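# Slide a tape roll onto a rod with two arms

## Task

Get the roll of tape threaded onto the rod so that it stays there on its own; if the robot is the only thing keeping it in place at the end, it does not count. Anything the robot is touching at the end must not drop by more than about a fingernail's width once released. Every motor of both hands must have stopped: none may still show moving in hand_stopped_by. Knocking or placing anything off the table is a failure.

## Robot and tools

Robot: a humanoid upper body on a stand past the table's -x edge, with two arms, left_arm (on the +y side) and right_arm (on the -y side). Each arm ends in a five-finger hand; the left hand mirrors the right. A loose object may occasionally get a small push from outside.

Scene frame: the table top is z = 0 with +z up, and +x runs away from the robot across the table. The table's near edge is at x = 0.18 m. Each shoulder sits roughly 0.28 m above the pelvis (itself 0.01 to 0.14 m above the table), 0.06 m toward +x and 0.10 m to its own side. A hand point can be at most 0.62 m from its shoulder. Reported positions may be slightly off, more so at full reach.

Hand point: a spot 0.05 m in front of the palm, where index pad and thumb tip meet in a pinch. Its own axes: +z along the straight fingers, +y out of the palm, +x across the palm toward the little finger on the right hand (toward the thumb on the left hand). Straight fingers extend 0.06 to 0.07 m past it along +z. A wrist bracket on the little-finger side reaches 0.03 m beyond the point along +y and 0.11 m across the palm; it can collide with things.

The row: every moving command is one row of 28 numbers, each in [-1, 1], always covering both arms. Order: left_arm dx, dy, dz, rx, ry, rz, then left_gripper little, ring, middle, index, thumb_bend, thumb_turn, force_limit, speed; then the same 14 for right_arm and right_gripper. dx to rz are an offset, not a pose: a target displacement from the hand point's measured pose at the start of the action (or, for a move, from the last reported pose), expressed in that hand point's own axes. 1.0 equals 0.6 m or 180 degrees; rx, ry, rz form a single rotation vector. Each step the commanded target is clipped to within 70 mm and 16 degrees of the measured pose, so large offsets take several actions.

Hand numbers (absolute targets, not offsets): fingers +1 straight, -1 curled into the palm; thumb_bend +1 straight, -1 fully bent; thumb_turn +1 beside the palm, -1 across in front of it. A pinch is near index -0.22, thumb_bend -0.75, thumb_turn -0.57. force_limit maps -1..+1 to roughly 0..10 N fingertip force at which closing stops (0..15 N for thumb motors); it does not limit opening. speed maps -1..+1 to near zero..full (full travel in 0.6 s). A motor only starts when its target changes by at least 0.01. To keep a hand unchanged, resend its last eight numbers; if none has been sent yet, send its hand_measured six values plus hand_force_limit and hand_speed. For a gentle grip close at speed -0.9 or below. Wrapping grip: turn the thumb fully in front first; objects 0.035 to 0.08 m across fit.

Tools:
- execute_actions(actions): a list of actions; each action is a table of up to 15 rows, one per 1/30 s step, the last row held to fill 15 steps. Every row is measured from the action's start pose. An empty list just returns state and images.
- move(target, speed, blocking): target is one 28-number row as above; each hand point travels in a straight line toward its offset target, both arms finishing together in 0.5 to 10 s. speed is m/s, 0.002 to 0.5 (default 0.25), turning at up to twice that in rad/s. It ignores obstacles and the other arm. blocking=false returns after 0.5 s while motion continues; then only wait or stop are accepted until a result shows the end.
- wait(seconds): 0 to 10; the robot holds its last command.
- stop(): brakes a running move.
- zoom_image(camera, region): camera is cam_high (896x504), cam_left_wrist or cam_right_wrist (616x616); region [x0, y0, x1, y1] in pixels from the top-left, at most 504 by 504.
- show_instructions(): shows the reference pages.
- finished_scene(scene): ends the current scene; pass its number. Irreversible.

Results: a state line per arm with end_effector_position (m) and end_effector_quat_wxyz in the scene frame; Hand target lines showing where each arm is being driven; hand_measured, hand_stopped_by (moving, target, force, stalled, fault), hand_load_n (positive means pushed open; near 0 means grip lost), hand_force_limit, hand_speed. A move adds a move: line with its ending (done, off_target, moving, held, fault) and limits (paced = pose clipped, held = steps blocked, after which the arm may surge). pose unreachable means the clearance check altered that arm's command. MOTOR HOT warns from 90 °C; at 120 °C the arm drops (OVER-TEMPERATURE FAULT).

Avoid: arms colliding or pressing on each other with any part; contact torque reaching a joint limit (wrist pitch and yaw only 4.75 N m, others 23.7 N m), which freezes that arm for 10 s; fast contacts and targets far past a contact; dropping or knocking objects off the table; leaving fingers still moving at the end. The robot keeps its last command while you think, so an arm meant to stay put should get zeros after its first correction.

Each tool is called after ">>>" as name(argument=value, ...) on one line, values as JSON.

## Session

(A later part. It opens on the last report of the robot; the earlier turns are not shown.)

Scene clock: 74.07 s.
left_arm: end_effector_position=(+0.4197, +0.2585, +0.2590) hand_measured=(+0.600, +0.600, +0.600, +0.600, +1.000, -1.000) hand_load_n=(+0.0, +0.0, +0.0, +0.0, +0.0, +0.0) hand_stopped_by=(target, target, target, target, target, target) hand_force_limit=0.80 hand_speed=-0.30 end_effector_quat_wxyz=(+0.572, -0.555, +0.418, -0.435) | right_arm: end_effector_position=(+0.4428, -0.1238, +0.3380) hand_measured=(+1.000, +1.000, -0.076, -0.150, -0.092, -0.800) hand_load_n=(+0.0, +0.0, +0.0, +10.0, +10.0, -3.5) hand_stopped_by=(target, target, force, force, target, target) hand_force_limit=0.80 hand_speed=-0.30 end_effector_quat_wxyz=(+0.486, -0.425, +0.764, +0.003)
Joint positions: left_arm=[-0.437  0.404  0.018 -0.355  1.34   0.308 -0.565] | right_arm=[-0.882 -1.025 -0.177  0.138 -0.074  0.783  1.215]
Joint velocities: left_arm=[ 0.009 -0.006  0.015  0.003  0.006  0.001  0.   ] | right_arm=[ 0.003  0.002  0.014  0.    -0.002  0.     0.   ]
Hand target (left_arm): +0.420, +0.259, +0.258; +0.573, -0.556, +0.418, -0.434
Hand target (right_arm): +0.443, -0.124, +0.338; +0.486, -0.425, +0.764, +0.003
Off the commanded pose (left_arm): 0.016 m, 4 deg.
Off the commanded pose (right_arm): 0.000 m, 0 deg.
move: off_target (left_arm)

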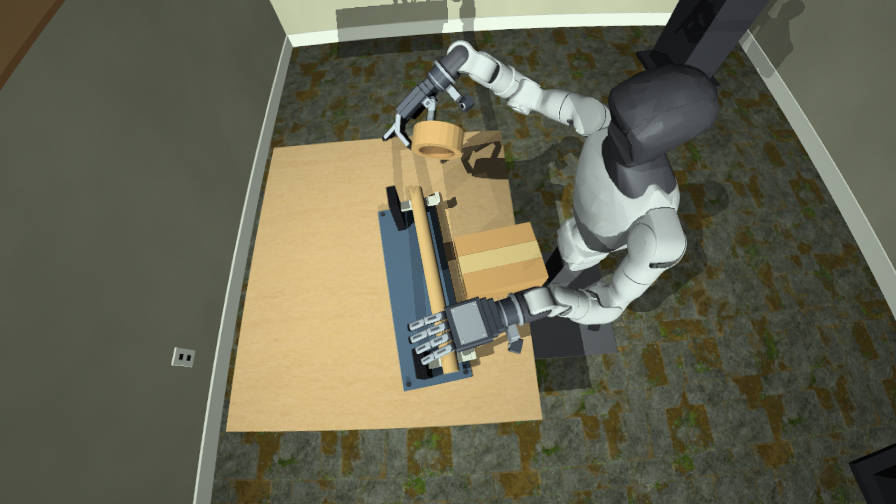

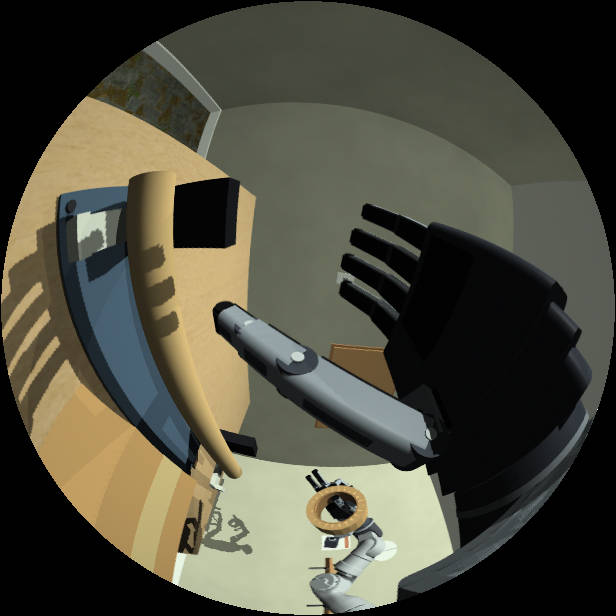

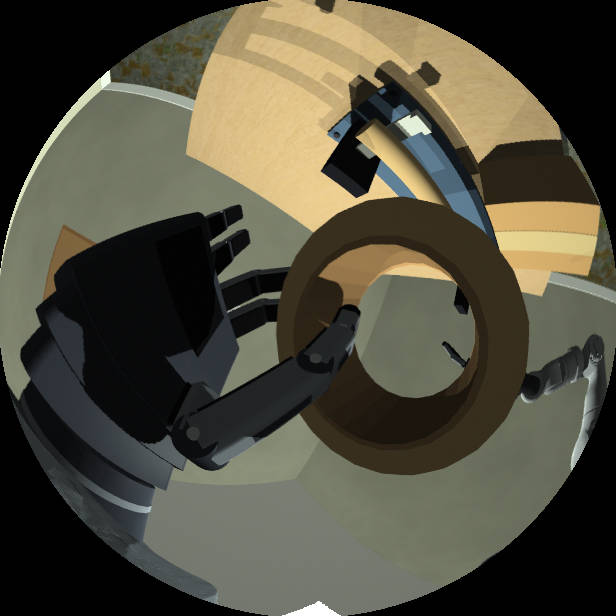

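>>> move(target=[0.08,0.16,0.055,0,0,0,0.6,0.6,0.6,0.6,1,-1,0.8,-0.3,0,0,0,0,0,0,1,1,-0.6,-0.6,-0.1,-0.8,0.8,-0.3], speed=0.1)

Scene clock: 78.60 s.
left_arm: end_effector_position=(+0.4690, +0.2436, +0.2056) hand_measured=(+0.600, +0.600, +0.600, +0.600, +0.996, -1.000) hand_load_n=(+0.0, +0.0, +0.0, +0.0, -6.5, -6.5) hand_stopped_by=(target, target, target, target, target, target) hand_force_limit=0.80 hand_speed=-0.30 end_effector_quat_wxyz=(+0.621, -0.525, +0.382, -0.439) | right_arm: end_effector_position=(+0.4428, -0.1238, +0.3380) hand_measured=(+1.000, +1.000, -0.076, -0.150, -0.092, -0.800) hand_load_n=(+0.0, +0.0, +0.0, +10.0, +10.0, -3.5) hand_stopped_by=(target, target, force, force, target, target) hand_force_limit=0.80 hand_speed=-0.30 end_effector_quat_wxyz=(+0.486, -0.425, +0.764, +0.003)
Joint positions: left_arm=[-0.539  0.212 -0.088  0.164  1.435  0.361 -0.013] | right_arm=[-0.882 -1.025 -0.177  0.138 -0.074  0.783  1.215]
Joint velocities: left_arm=[-0.003  0.009  0.     0.006  0.012  0.     0.006] | right_arm=[-0.006  0.017  0.008 -0.006 -0.015  0.     0.   ]
Hand target (left_arm): +0.459, +0.226, +0.160; +0.575, -0.559, +0.417, -0.427
Hand target (right_arm): +0.443, -0.124, +0.338; +0.486, -0.425, +0.764, +0.003
Off the commanded pose (left_arm): 0.047 m, 8 deg.
Off the commanded pose (right_arm): 0.000 m, 0 deg.
move: off_target (left_arm)

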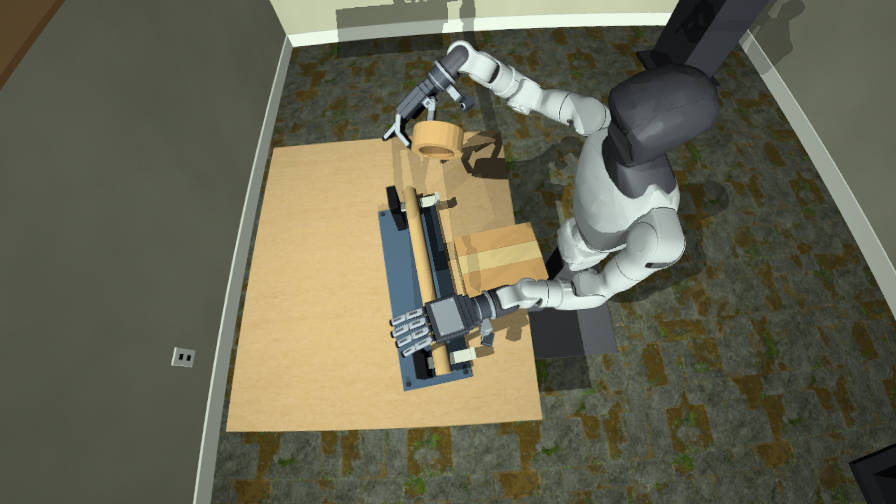

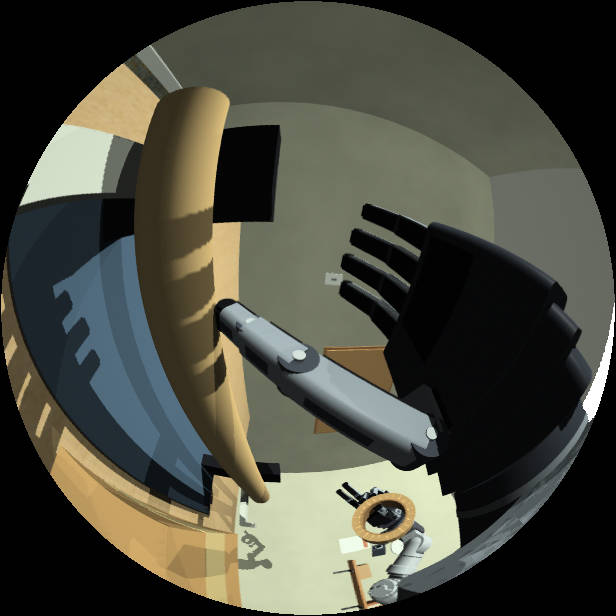

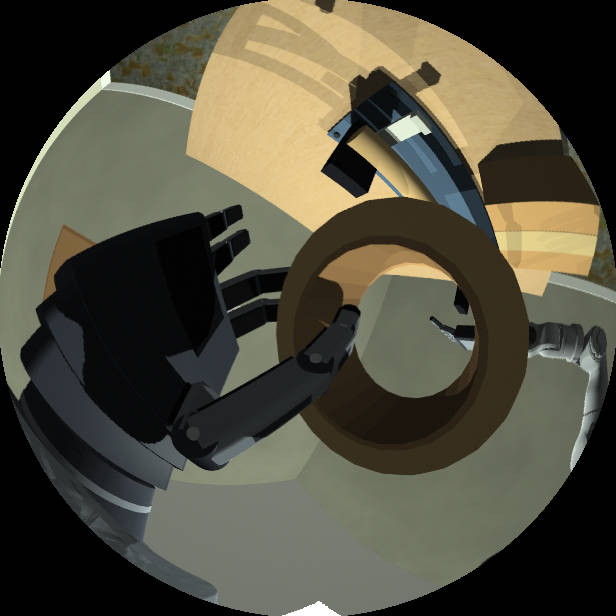

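>>> move(target=[0,-0.03,-0.08,-0.05,0.025,-0.006,0.6,0.6,0.6,0.6,1,-1,0.8,-0.3,0,0,0,0,0,0,1,1,-0.6,-0.6,-0.1,-0.8,0.8,-0.3], speed=0.08)

>>> move(target=[0.005,0.135,0,0,0,0,0.6,0.6,0.6,0.6,1,-1,0.8,-0.3,0,0,0,0,0,0,1,1,-0.6,-0.6,-0.1,-0.8,0.8,-0.3], speed=0.05)

Scene clock: 87.13 s.
left_arm: end_effector_position=(+0.4241, +0.2263, +0.2194) hand_measured=(+0.600, +0.600, +0.600, +0.600, +1.000, -1.000) hand_load_n=(+0.0, +0.0, +0.0, +0.0, +0.0, +0.0) hand_stopped_by=(target, target, target, target, target, target) hand_force_limit=0.80 hand_speed=-0.30 end_effector_quat_wxyz=(+0.559, -0.555, +0.434, -0.437) | right_arm: end_effector_position=(+0.4428, -0.1238, +0.3380) hand_measured=(+1.000, +1.000, -0.076, -0.150, -0.092, -0.800) hand_load_n=(+0.0, +0.0, +0.0, +10.0, +10.0, -3.5) hand_stopped_by=(target, target, force, force, target, target) hand_force_limit=0.80 hand_speed=-0.30 end_effector_quat_wxyz=(+0.486, -0.425, +0.764, +0.003)
Joint positions: left_arm=[-0.389  0.299 -0.09  -0.274  1.419  0.326 -0.446] | right_arm=[-0.882 -1.025 -0.177  0.138 -0.074  0.783  1.215]
Joint velocities: left_arm=[ 0.008  0.005  0.    -0.002 -0.005  0.    -0.004] | right_arm=[ 0.    -0.005  0.    -0.006  0.002  0.     0.   ]
Hand target (left_arm): +0.423, +0.227, +0.219; +0.557, -0.556, +0.435, -0.437
Hand target (right_arm): +0.443, -0.124, +0.338; +0.486, -0.425, +0.764, +0.003
Off the commanded pose (left_arm): 0.005 m, 0 deg.
Off the commanded pose (right_arm): 0.000 m, 0 deg.
move: off_target (left_arm)

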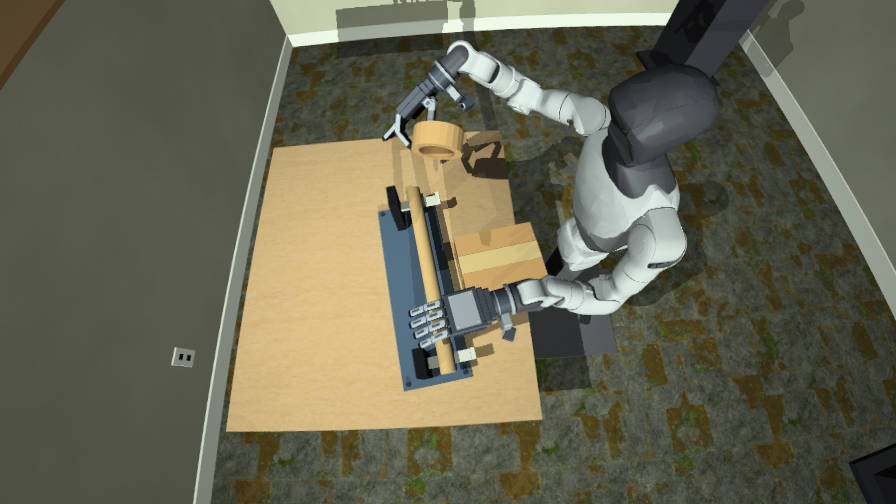

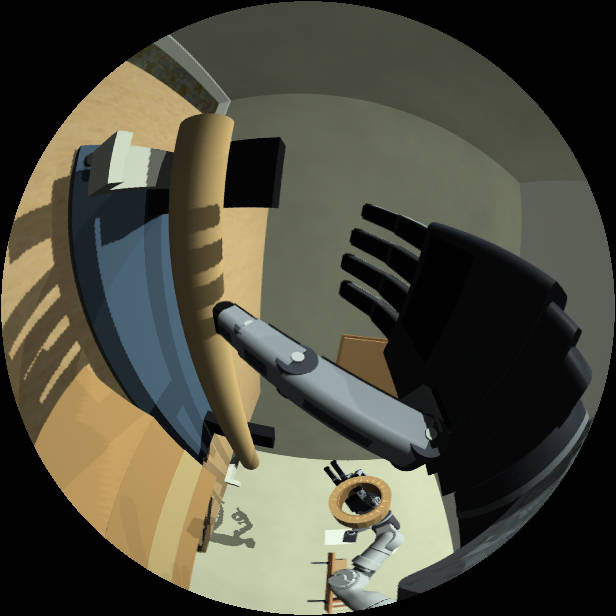

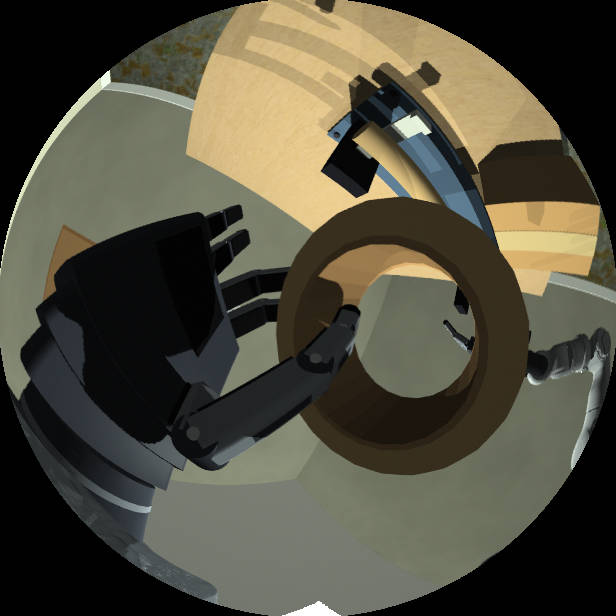

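Scene clock: 89.07 s.
left_arm: end_effector_position=(+0.4217, +0.2299, +0.1384) hand_measured=(+0.600, +0.600, +0.600, +0.600, +1.000, -1.000) hand_load_n=(+0.0, +0.0, +0.0, +0.0, +0.0, +0.0) hand_stopped_by=(target, target, target, target, target, target) hand_force_limit=0.80 hand_speed=-0.30 end_effector_quat_wxyz=(+0.565, -0.554, +0.435, -0.429) | right_arm: end_effector_position=(+0.4428, -0.1238, +0.3380) hand_measured=(+1.000, +1.000, -0.076, -0.150, -0.092, -0.800) hand_load_n=(+0.0, +0.0, +0.0, +10.0, +10.0, -3.5) hand_stopped_by=(target, target, force, force, target, target) hand_force_limit=0.80 hand_speed=-0.30 end_effector_quat_wxyz=(+0.486, -0.425, +0.764, +0.003)
Joint positions: left_arm=[-0.302  0.231 -0.108  0.059  1.392  0.274 -0.024] | right_arm=[-0.882 -1.025 -0.177  0.138 -0.074  0.783  1.215]
Joint velocities: left_arm=[ 0.005  0.011  0.009  0.    -0.003 -0.003  0.001] | right_arm=[-0.014 -0.008 -0.009  0.003 -0.015  0.     0.   ]
Hand target (left_arm): +0.422, +0.228, +0.138; +0.563, -0.555, +0.435, -0.431
Hand target (right_arm): +0.443, -0.124, +0.338; +0.486, -0.425, +0.764, +0.003
Off the commanded pose (left_arm): 0.007 m, 1 deg.
Off the commanded pose (right_arm): 0.000 m, 0 deg.
move: off_target (left_arm)

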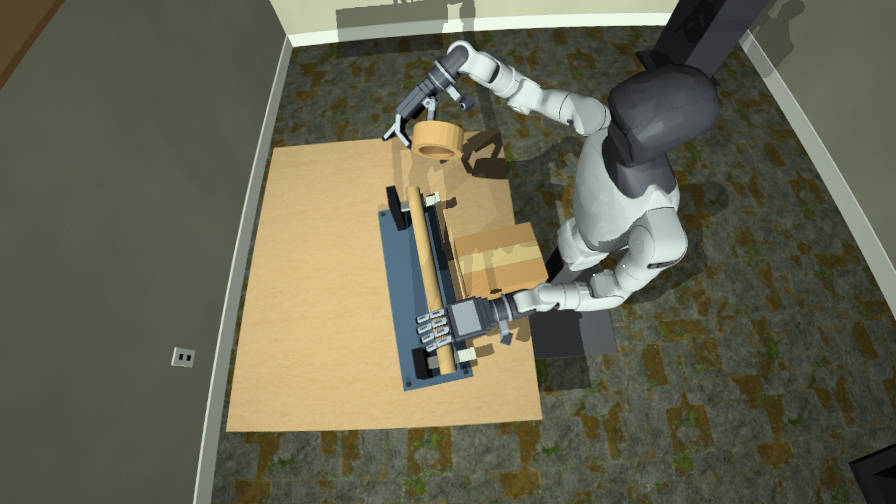

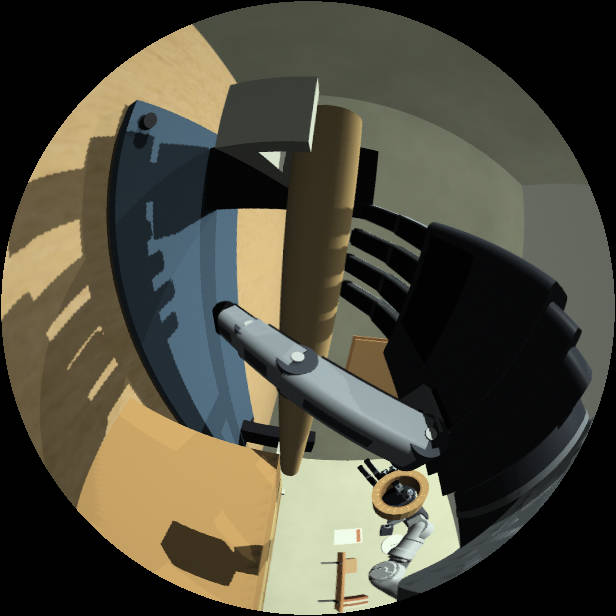

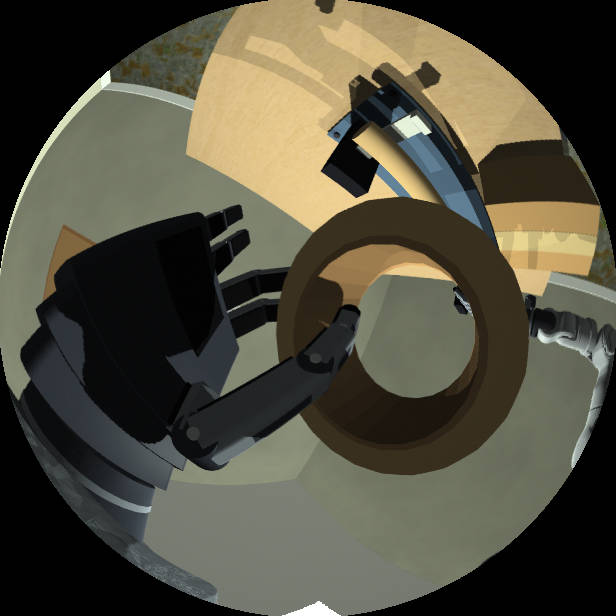

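>>> move(target=[0.025,0.01,0.085,0,0,0,0.6,0.6,0.6,0.6,1,-1,0.8,-0.3,0,0,0,0,0,0,1,1,-0.6,-0.6,-0.1,-0.8,0.8,-0.3], speed=0.04)

>>> move(target=[0,0.04,0.01,0,0,0,0.6,0.6,0.6,0.6,1,-1,0.8,-0.3,0,0,0,0,0,0,1,1,-0.6,-0.6,-0.1,-0.8,0.8,-0.3], speed=0.03)

Scene clock: 103.97 s.
left_arm: end_effector_position=(+0.4300, +0.2323, +0.1237) hand_measured=(+0.600, +0.600, +0.600, +0.600, +1.000, -1.000) hand_load_n=(-1.5, +0.0, +0.0, +0.0, +0.0, +0.0) hand_stopped_by=(target, target, target, target, target, target) hand_force_limit=0.80 hand_speed=-0.30 end_effector_quat_wxyz=(+0.602, -0.541, +0.416, -0.414) | right_arm: end_effector_position=(+0.4428, -0.1238, +0.3380) hand_measured=(+1.000, +1.000, -0.076, -0.150, -0.092, -0.800) hand_load_n=(+0.0, +0.0, +0.0, +10.0, +10.0, -3.5) hand_stopped_by=(target, target, force, force, target, target) hand_force_limit=0.80 hand_speed=-0.30 end_effector_quat_wxyz=(+0.486, -0.425, +0.764, +0.003)
Joint positions: left_arm=[-0.354  0.185 -0.164  0.249  1.409  0.377  0.174] | right_arm=[-0.882 -1.025 -0.177  0.138 -0.074  0.783  1.215]
Joint velocities: left_arm=[ 0.009 -0.002  0.     0.011  0.009  0.     0.   ] | right_arm=[0.002 0.008 0.002 0.006 0.009 0.    0.   ]
Hand target (left_arm): +0.433, +0.232, +0.130; +0.606, -0.536, +0.413, -0.420
Hand target (right_arm): +0.443, -0.124, +0.338; +0.486, -0.425, +0.764, +0.003
Off the commanded pose (left_arm): 0.046 m, 5 deg.
Off the commanded pose (right_arm): 0.000 m, 0 deg.
TORQUE FAULT: the external load on joint 7 (wrist yaw) of the left arm reached its load limit, and that arm stopped for 10 seconds. That time counts as 19 of the actions that you can send in this scene. A torque fault stops only its own arm. That arm's remaining commands of this call were not run. That arm holds where it stopped, with its grip as last carried out, and accepts commands again: back off and push less far. That arm stops again, at the same cost, whenever a joint's load reaches its limit.
move: fault (left_arm)

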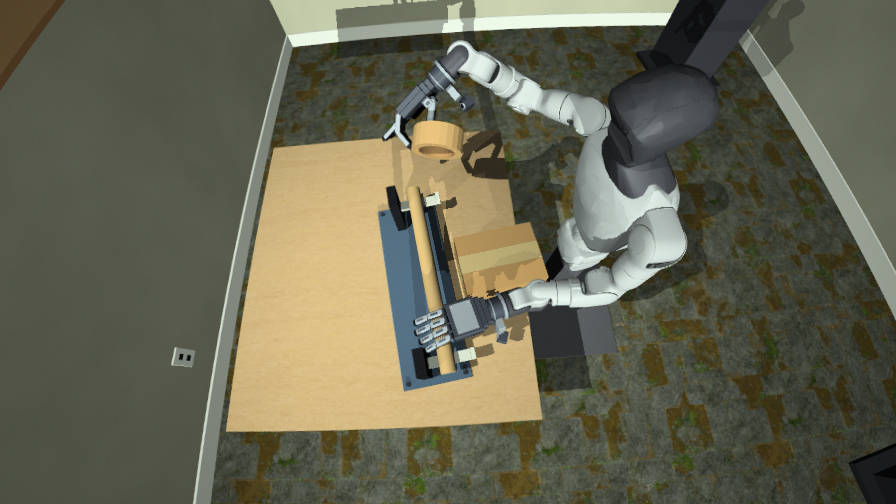

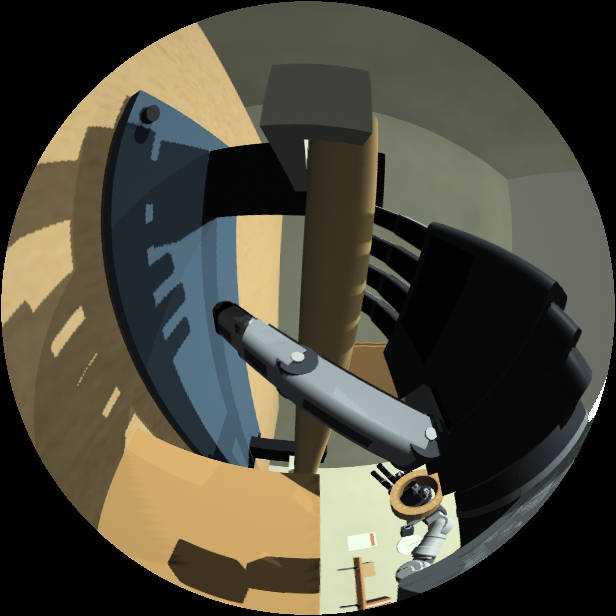

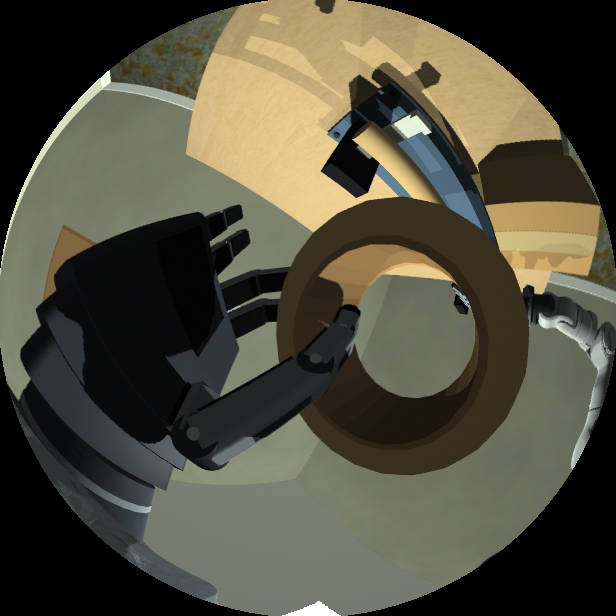

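not run: a fault stop came before this call.

>>> move(target=[0.02,-0.03,0,-0.035,0,0,1,1,1,1,1,-1,0.8,-0.3,0,0,0,0,0,0,1,1,-0.6,-0.6,-0.1,-0.8,0.8,-0.3], speed=0.03)

>>> move(target=[0.01,0,0.06,0,0,0,1,1,1,1,1,-1,0.8,-0.3,0,0,0,0,0,0,1,1,-0.6,-0.6,-0.1,-0.8,0.8,-0.3], speed=0.025)

Scene clock: 112.93 s.
left_arm: end_effector_position=(+0.4185, +0.2270, +0.1149) hand_measured=(+0.998, +1.000, +1.000, +1.000, +1.000, -1.000) hand_load_n=(-4.0, +0.0, +0.0, +0.0, +0.0, +0.0) hand_stopped_by=(target, target, target, target, target, target) hand_force_limit=0.80 hand_speed=-0.30 end_effector_quat_wxyz=(-0.554, +0.603, -0.442, +0.367) | right_arm: end_effector_position=(+0.4428, -0.1238, +0.3380) hand_measured=(+1.000, +1.000, -0.076, -0.150, -0.092, -0.800) hand_load_n=(+0.0, +0.0, +0.0, +10.0, +10.0, -3.5) hand_stopped_by=(target, target, force, force, target, target) hand_force_limit=0.80 hand_speed=-0.30 end_effector_quat_wxyz=(+0.486, -0.425, +0.764, +0.003)
Joint positions: left_arm=[-0.354  0.196 -0.22   0.095  1.447  0.482 -0.168] | right_arm=[-0.882 -1.025 -0.177  0.138 -0.074  0.783  1.215]
Joint velocities: left_arm=[-0.006  0.014 -0.023 -0.003 -0.014  0.016 -0.009] | right_arm=[ 0.006  0.015 -0.005 -0.011 -0.003  0.     0.   ]
Hand target (left_arm): +0.433, +0.218, +0.141; -0.569, +0.574, -0.438, +0.394
Hand target (right_arm): +0.443, -0.124, +0.338; +0.486, -0.425, +0.764, +0.003
Off the commanded pose (left_arm): 0.031 m, 5 deg.
Off the commanded pose (right_arm): 0.000 m, 0 deg.
move: off_target (left_arm)

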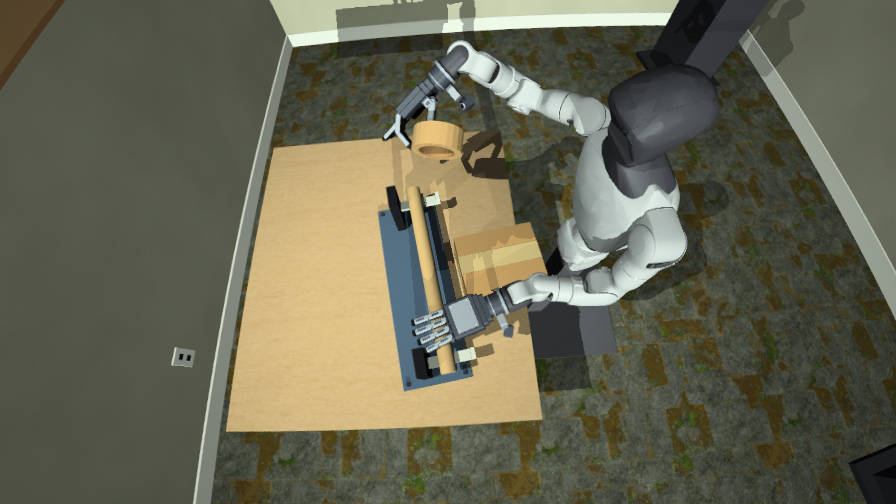

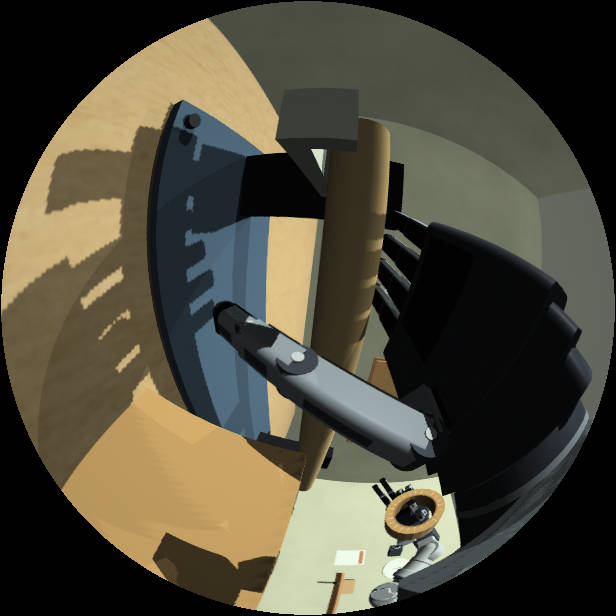

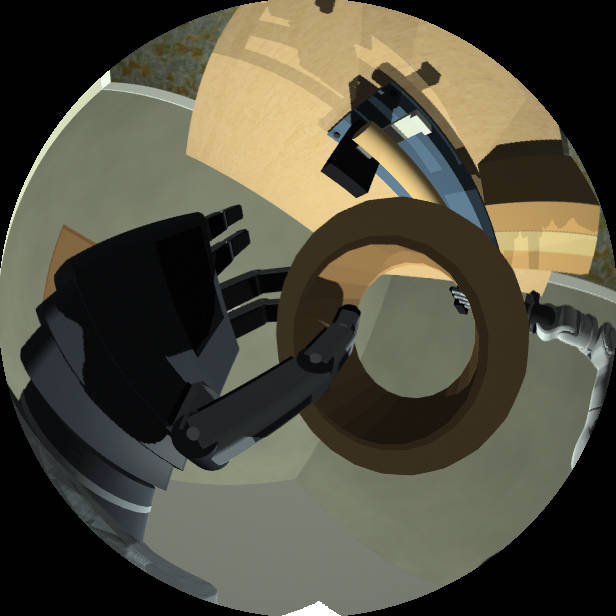

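Scene clock: 114.63 s.
left_arm: end_effector_position=(+0.4254, +0.2296, +0.1068) hand_measured=(+1.000, +1.000, +1.000, +1.000, +1.000, -1.000) hand_load_n=(+2.0, +0.0, +0.0, +0.0, +0.0, +0.0) hand_stopped_by=(target, target, target, target, target, target) hand_force_limit=0.80 hand_speed=-0.30 end_effector_quat_wxyz=(+0.587, -0.588, +0.425, -0.358) | right_arm: end_effector_position=(+0.4428, -0.1238, +0.3380) hand_measured=(+1.000, +1.000, -0.076, -0.150, -0.092, -0.800) hand_load_n=(+0.0, +0.0, +0.0, +10.0, +10.0, -3.5) hand_stopped_by=(target, target, force, force, target, target) hand_force_limit=0.80 hand_speed=-0.30 end_effector_quat_wxyz=(+0.486, -0.425, +0.764, +0.003)
Joint positions: left_arm=[-0.392  0.155 -0.257  0.244  1.443  0.561 -0.   ] | right_arm=[-0.882 -1.025 -0.177  0.138 -0.074  0.783  1.215]
Joint velocities: left_arm=[-0.009 -0.003 -0.025  0.008 -0.026  0.036  0.018] | right_arm=[ 0.009  0.005  0.     0.    -0.012  0.     0.   ]
Hand target (left_arm): +0.448, +0.231, +0.114; +0.558, -0.603, +0.437, -0.367
Hand target (right_arm): +0.443, -0.124, +0.338; +0.486, -0.425, +0.764, +0.003
Off the commanded pose (left_arm): 0.029 m, 5 deg.
Off the commanded pose (right_arm): 0.000 m, 0 deg.
move: off_target (left_arm)

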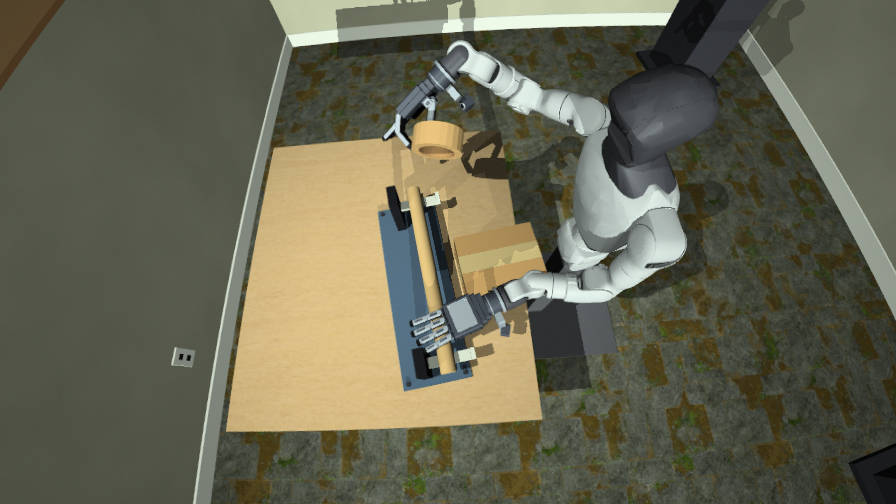

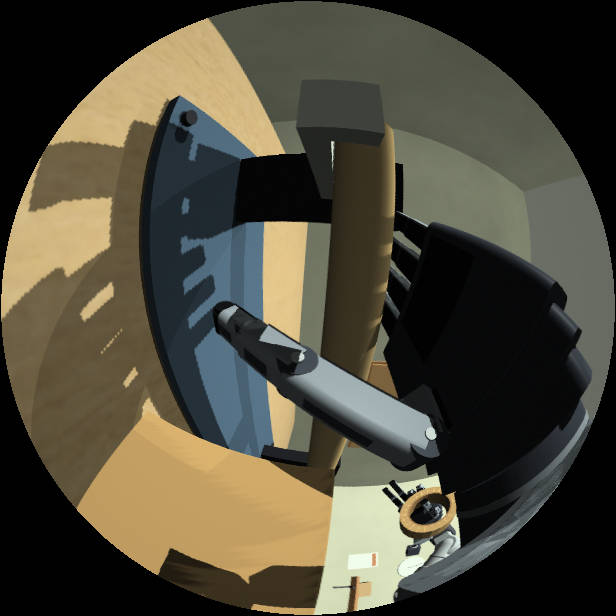

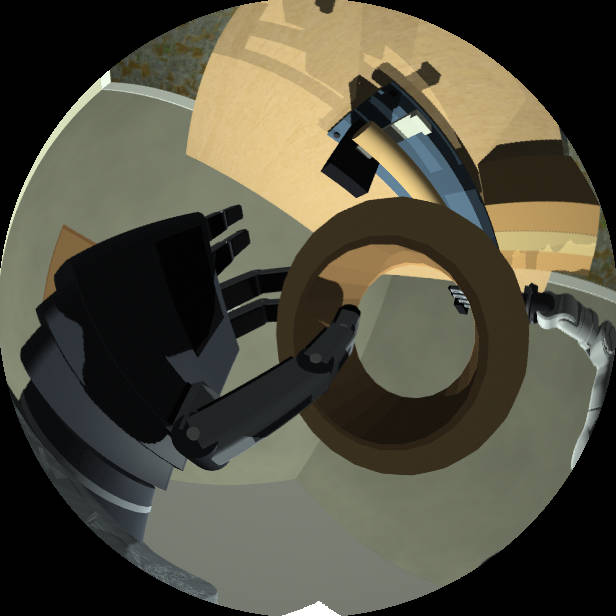

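>>> move(target=[0.065,-0.065,-0.015,0.02,0.047,-0.024,0.8,0.8,0.8,0.8,1,-1,0.8,-0.3,0,0,0,0,0,0,1,1,-0.6,-0.6,-0.1,-0.8,0.8,-0.3], speed=0.03)

Scene clock: 122.03 s.
left_arm: end_effector_position=(+0.4359, +0.1888, +0.1433) hand_measured=(+0.978, +0.800, +0.800, +0.800, +1.000, -1.000) hand_load_n=(+0.0, +0.0, +0.0, +0.0, +0.0, +0.0) hand_stopped_by=(force, target, target, target, target, target) hand_force_limit=0.80 hand_speed=-0.30 end_effector_quat_wxyz=(+0.559, -0.558, +0.432, -0.436) | right_arm: end_effector_position=(+0.4428, -0.1238, +0.3380) hand_measured=(+1.000, +1.000, -0.076, -0.150, -0.092, -0.800) hand_load_n=(+0.0, +0.0, +0.0, +10.0, +10.0, -3.5) hand_stopped_by=(target, target, force, force, target, target) hand_force_limit=0.80 hand_speed=-0.30 end_effector_quat_wxyz=(+0.486, -0.425, +0.764, +0.003)
Joint positions: left_arm=[-0.382  0.172 -0.279  0.092  1.409  0.456 -0.045] | right_arm=[-0.882 -1.025 -0.177  0.138 -0.074  0.783  1.215]
Joint velocities: left_arm=[ 0.006 -0.002  0.006  0.    -0.005 -0.002 -0.001] | right_arm=[ 0.     0.     0.003  0.009 -0.005  0.     0.   ]
Hand target (left_arm): +0.436, +0.188, +0.143; +0.556, -0.559, +0.432, -0.437
Hand target (right_arm): +0.443, -0.124, +0.338; +0.486, -0.425, +0.764, +0.003
Off the commanded pose (left_arm): 0.001 m, 0 deg.
Off the commanded pose (right_arm): 0.000 m, 0 deg.
move: done

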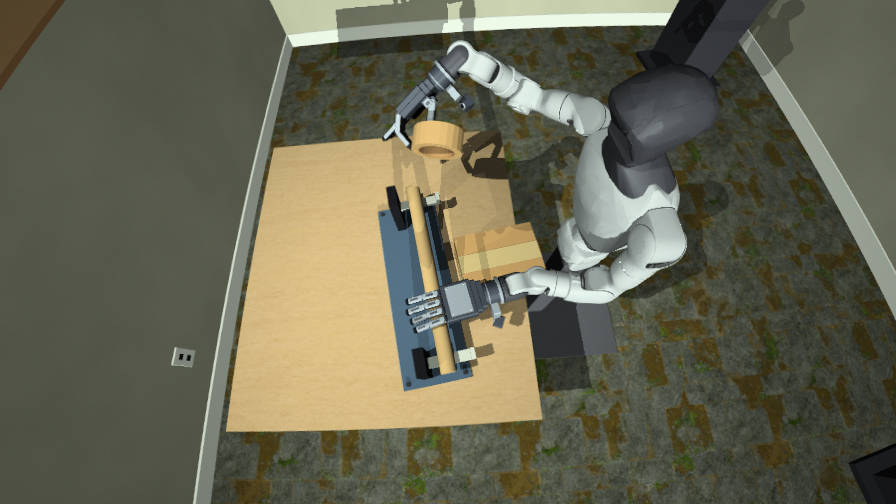

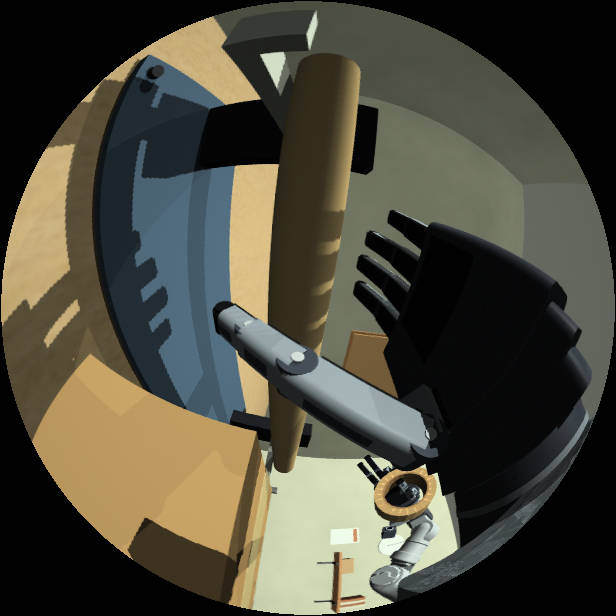

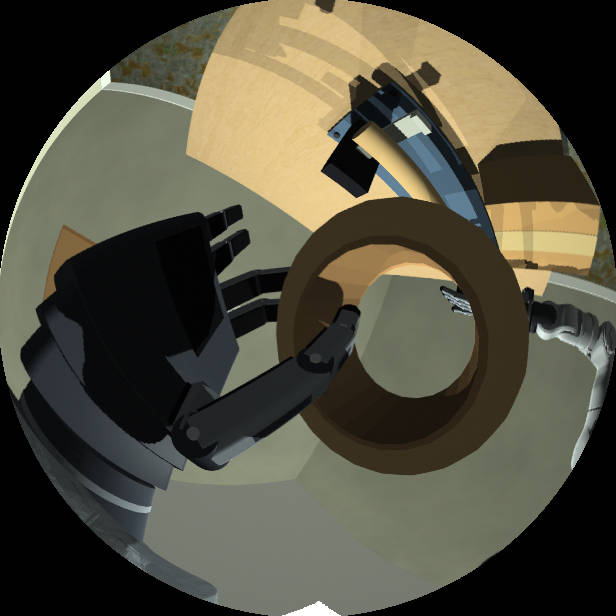

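Now clear of the post; advancing and lowering.

>>> move(target=[-0.015,0.022,0.05,0,0,0,0.8,0.8,0.8,0.8,1,-1,0.8,-0.3,0,0,0,0,0,0,1,1,-0.6,-0.6,-0.1,-0.8,0.8,-0.3], speed=0.025)

>>> move(target=[0,0.035,0.02,0,0,0,0.6,0.6,0.6,0.6,1,-1,0.8,-0.3,0,0,0,0,0,0,1,1,-0.6,-0.6,-0.1,-0.8,0.8,-0.3], speed=0.025)

Scene clock: 128.00 s.
left_arm: end_effector_position=(+0.4626, +0.2030, +0.1293) hand_measured=(+0.978, +0.800, +0.800, +0.800, +1.000, -1.000) hand_load_n=(+0.0, +0.0, +0.0, +0.0, +0.0, +0.0) hand_stopped_by=(force, target, target, target, target, target) hand_force_limit=0.80 hand_speed=-0.30 end_effector_quat_wxyz=(+0.560, -0.558, +0.432, -0.435) | right_arm: end_effector_position=(+0.4428, -0.1238, +0.3380) hand_measured=(+1.000, +1.000, -0.076, -0.150, -0.092, -0.800) hand_load_n=(+0.0, +0.0, +0.0, +10.0, +10.0, -3.5) hand_stopped_by=(target, target, force, force, target, target) hand_force_limit=0.80 hand_speed=-0.30 end_effector_quat_wxyz=(+0.486, -0.425, +0.764, +0.003)
Joint positions: left_arm=[-0.524  0.176 -0.215  0.366  1.33   0.374  0.089] | right_arm=[-0.882 -1.025 -0.177  0.138 -0.074  0.783  1.215]
Joint velocities: left_arm=[ 0.002 -0.011 -0.005  0.005  0.002 -0.005  0.   ] | right_arm=[-0.008  0.017  0.006  0.003 -0.005  0.     0.   ]
Hand target (left_arm): +0.463, +0.204, +0.130; +0.560, -0.558, +0.431, -0.436
Hand target (right_arm): +0.443, -0.124, +0.338; +0.486, -0.425, +0.764, +0.003
Off the commanded pose (left_arm): 0.002 m, 0 deg.
Off the commanded pose (right_arm): 0.000 m, 0 deg.
move: done

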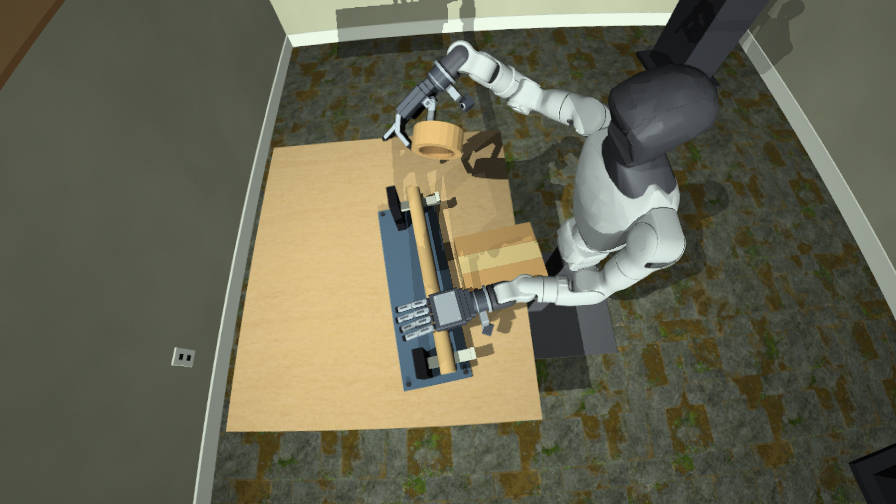

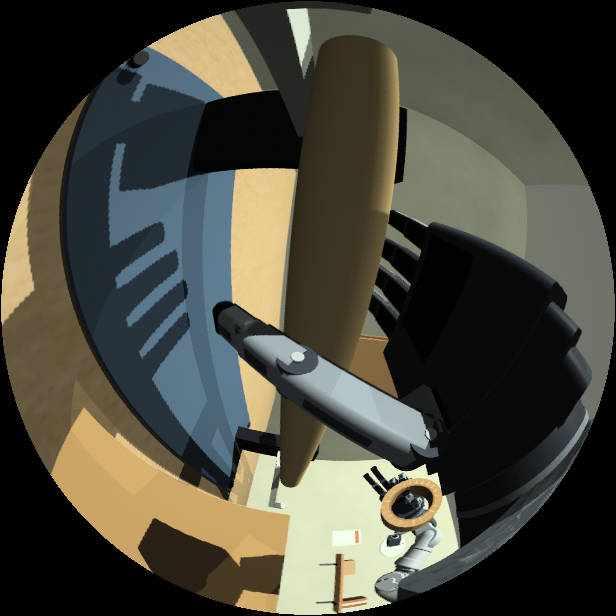

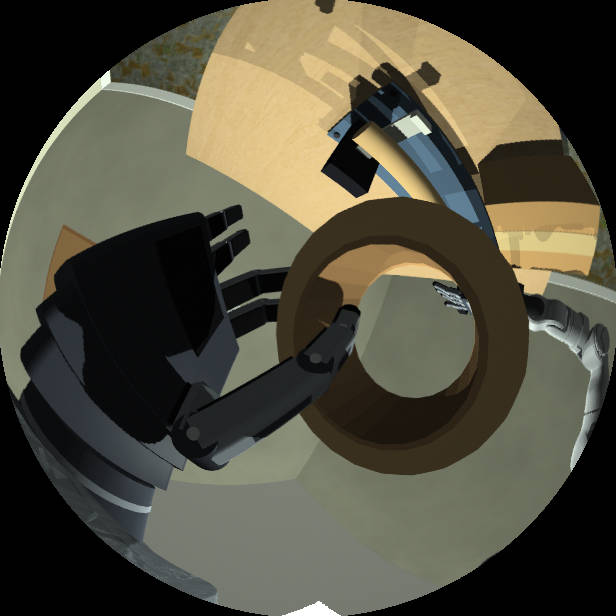

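Scene clock: 129.23 s.
left_arm: end_effector_position=(+0.4730, +0.2063, +0.1070) hand_measured=(+0.600, +0.600, +0.600, +0.600, +1.000, -1.000) hand_load_n=(+0.0, +0.0, +0.0, +0.0, +0.0, +0.0) hand_stopped_by=(target, target, target, target, target, target) hand_force_limit=0.80 hand_speed=-0.30 end_effector_quat_wxyz=(+0.562, -0.556, +0.435, -0.432) | right_arm: end_effector_position=(+0.4428, -0.1238, +0.3380) hand_measured=(+1.000, +1.000, -0.076, -0.150, -0.092, -0.800) hand_load_n=(+0.0, +0.0, +0.0, +10.0, +10.0, -3.5) hand_stopped_by=(target, target, force, force, target, target) hand_force_limit=0.80 hand_speed=-0.30 end_effector_quat_wxyz=(+0.486, -0.425, +0.764, +0.003)
Joint positions: left_arm=[-0.614  0.156 -0.196  0.621  1.288  0.327  0.251] | right_arm=[-0.882 -1.025 -0.177  0.138 -0.074  0.783  1.215]
Joint velocities: left_arm=[-0.011  0.002 -0.023  0.    -0.009 -0.001  0.004] | right_arm=[-0.012  0.003  0.002 -0.006 -0.002  0.     0.   ]
Hand target (left_arm): +0.474, +0.205, +0.108; +0.560, -0.558, +0.432, -0.434
Hand target (right_arm): +0.443, -0.124, +0.338; +0.486, -0.425, +0.764, +0.003
Off the commanded pose (left_arm): 0.002 m, 1 deg.
Off the commanded pose (right_arm): 0.000 m, 0 deg.
move: done

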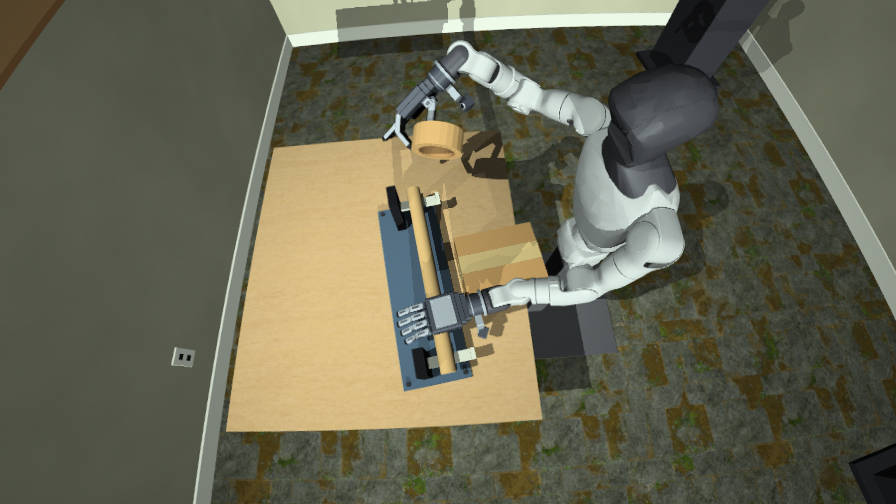

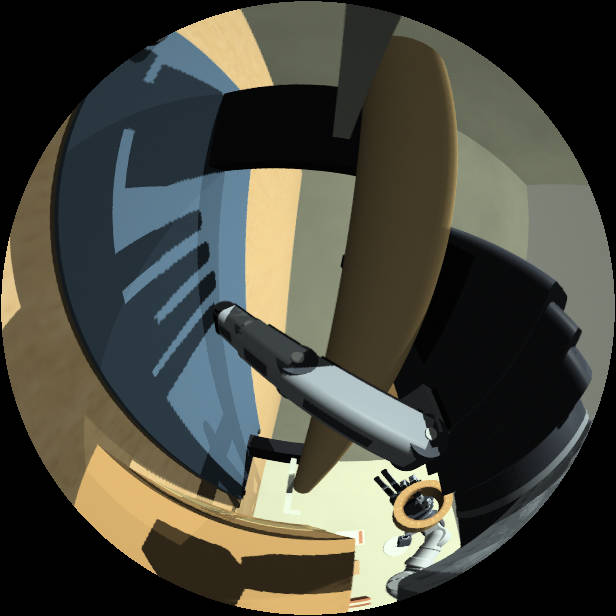

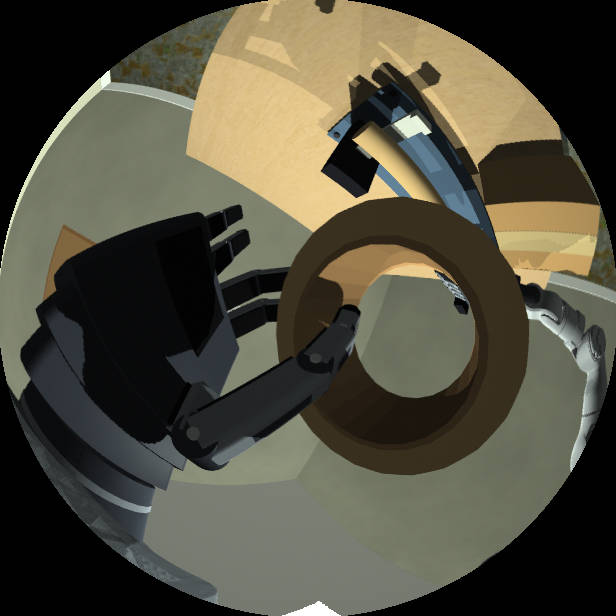

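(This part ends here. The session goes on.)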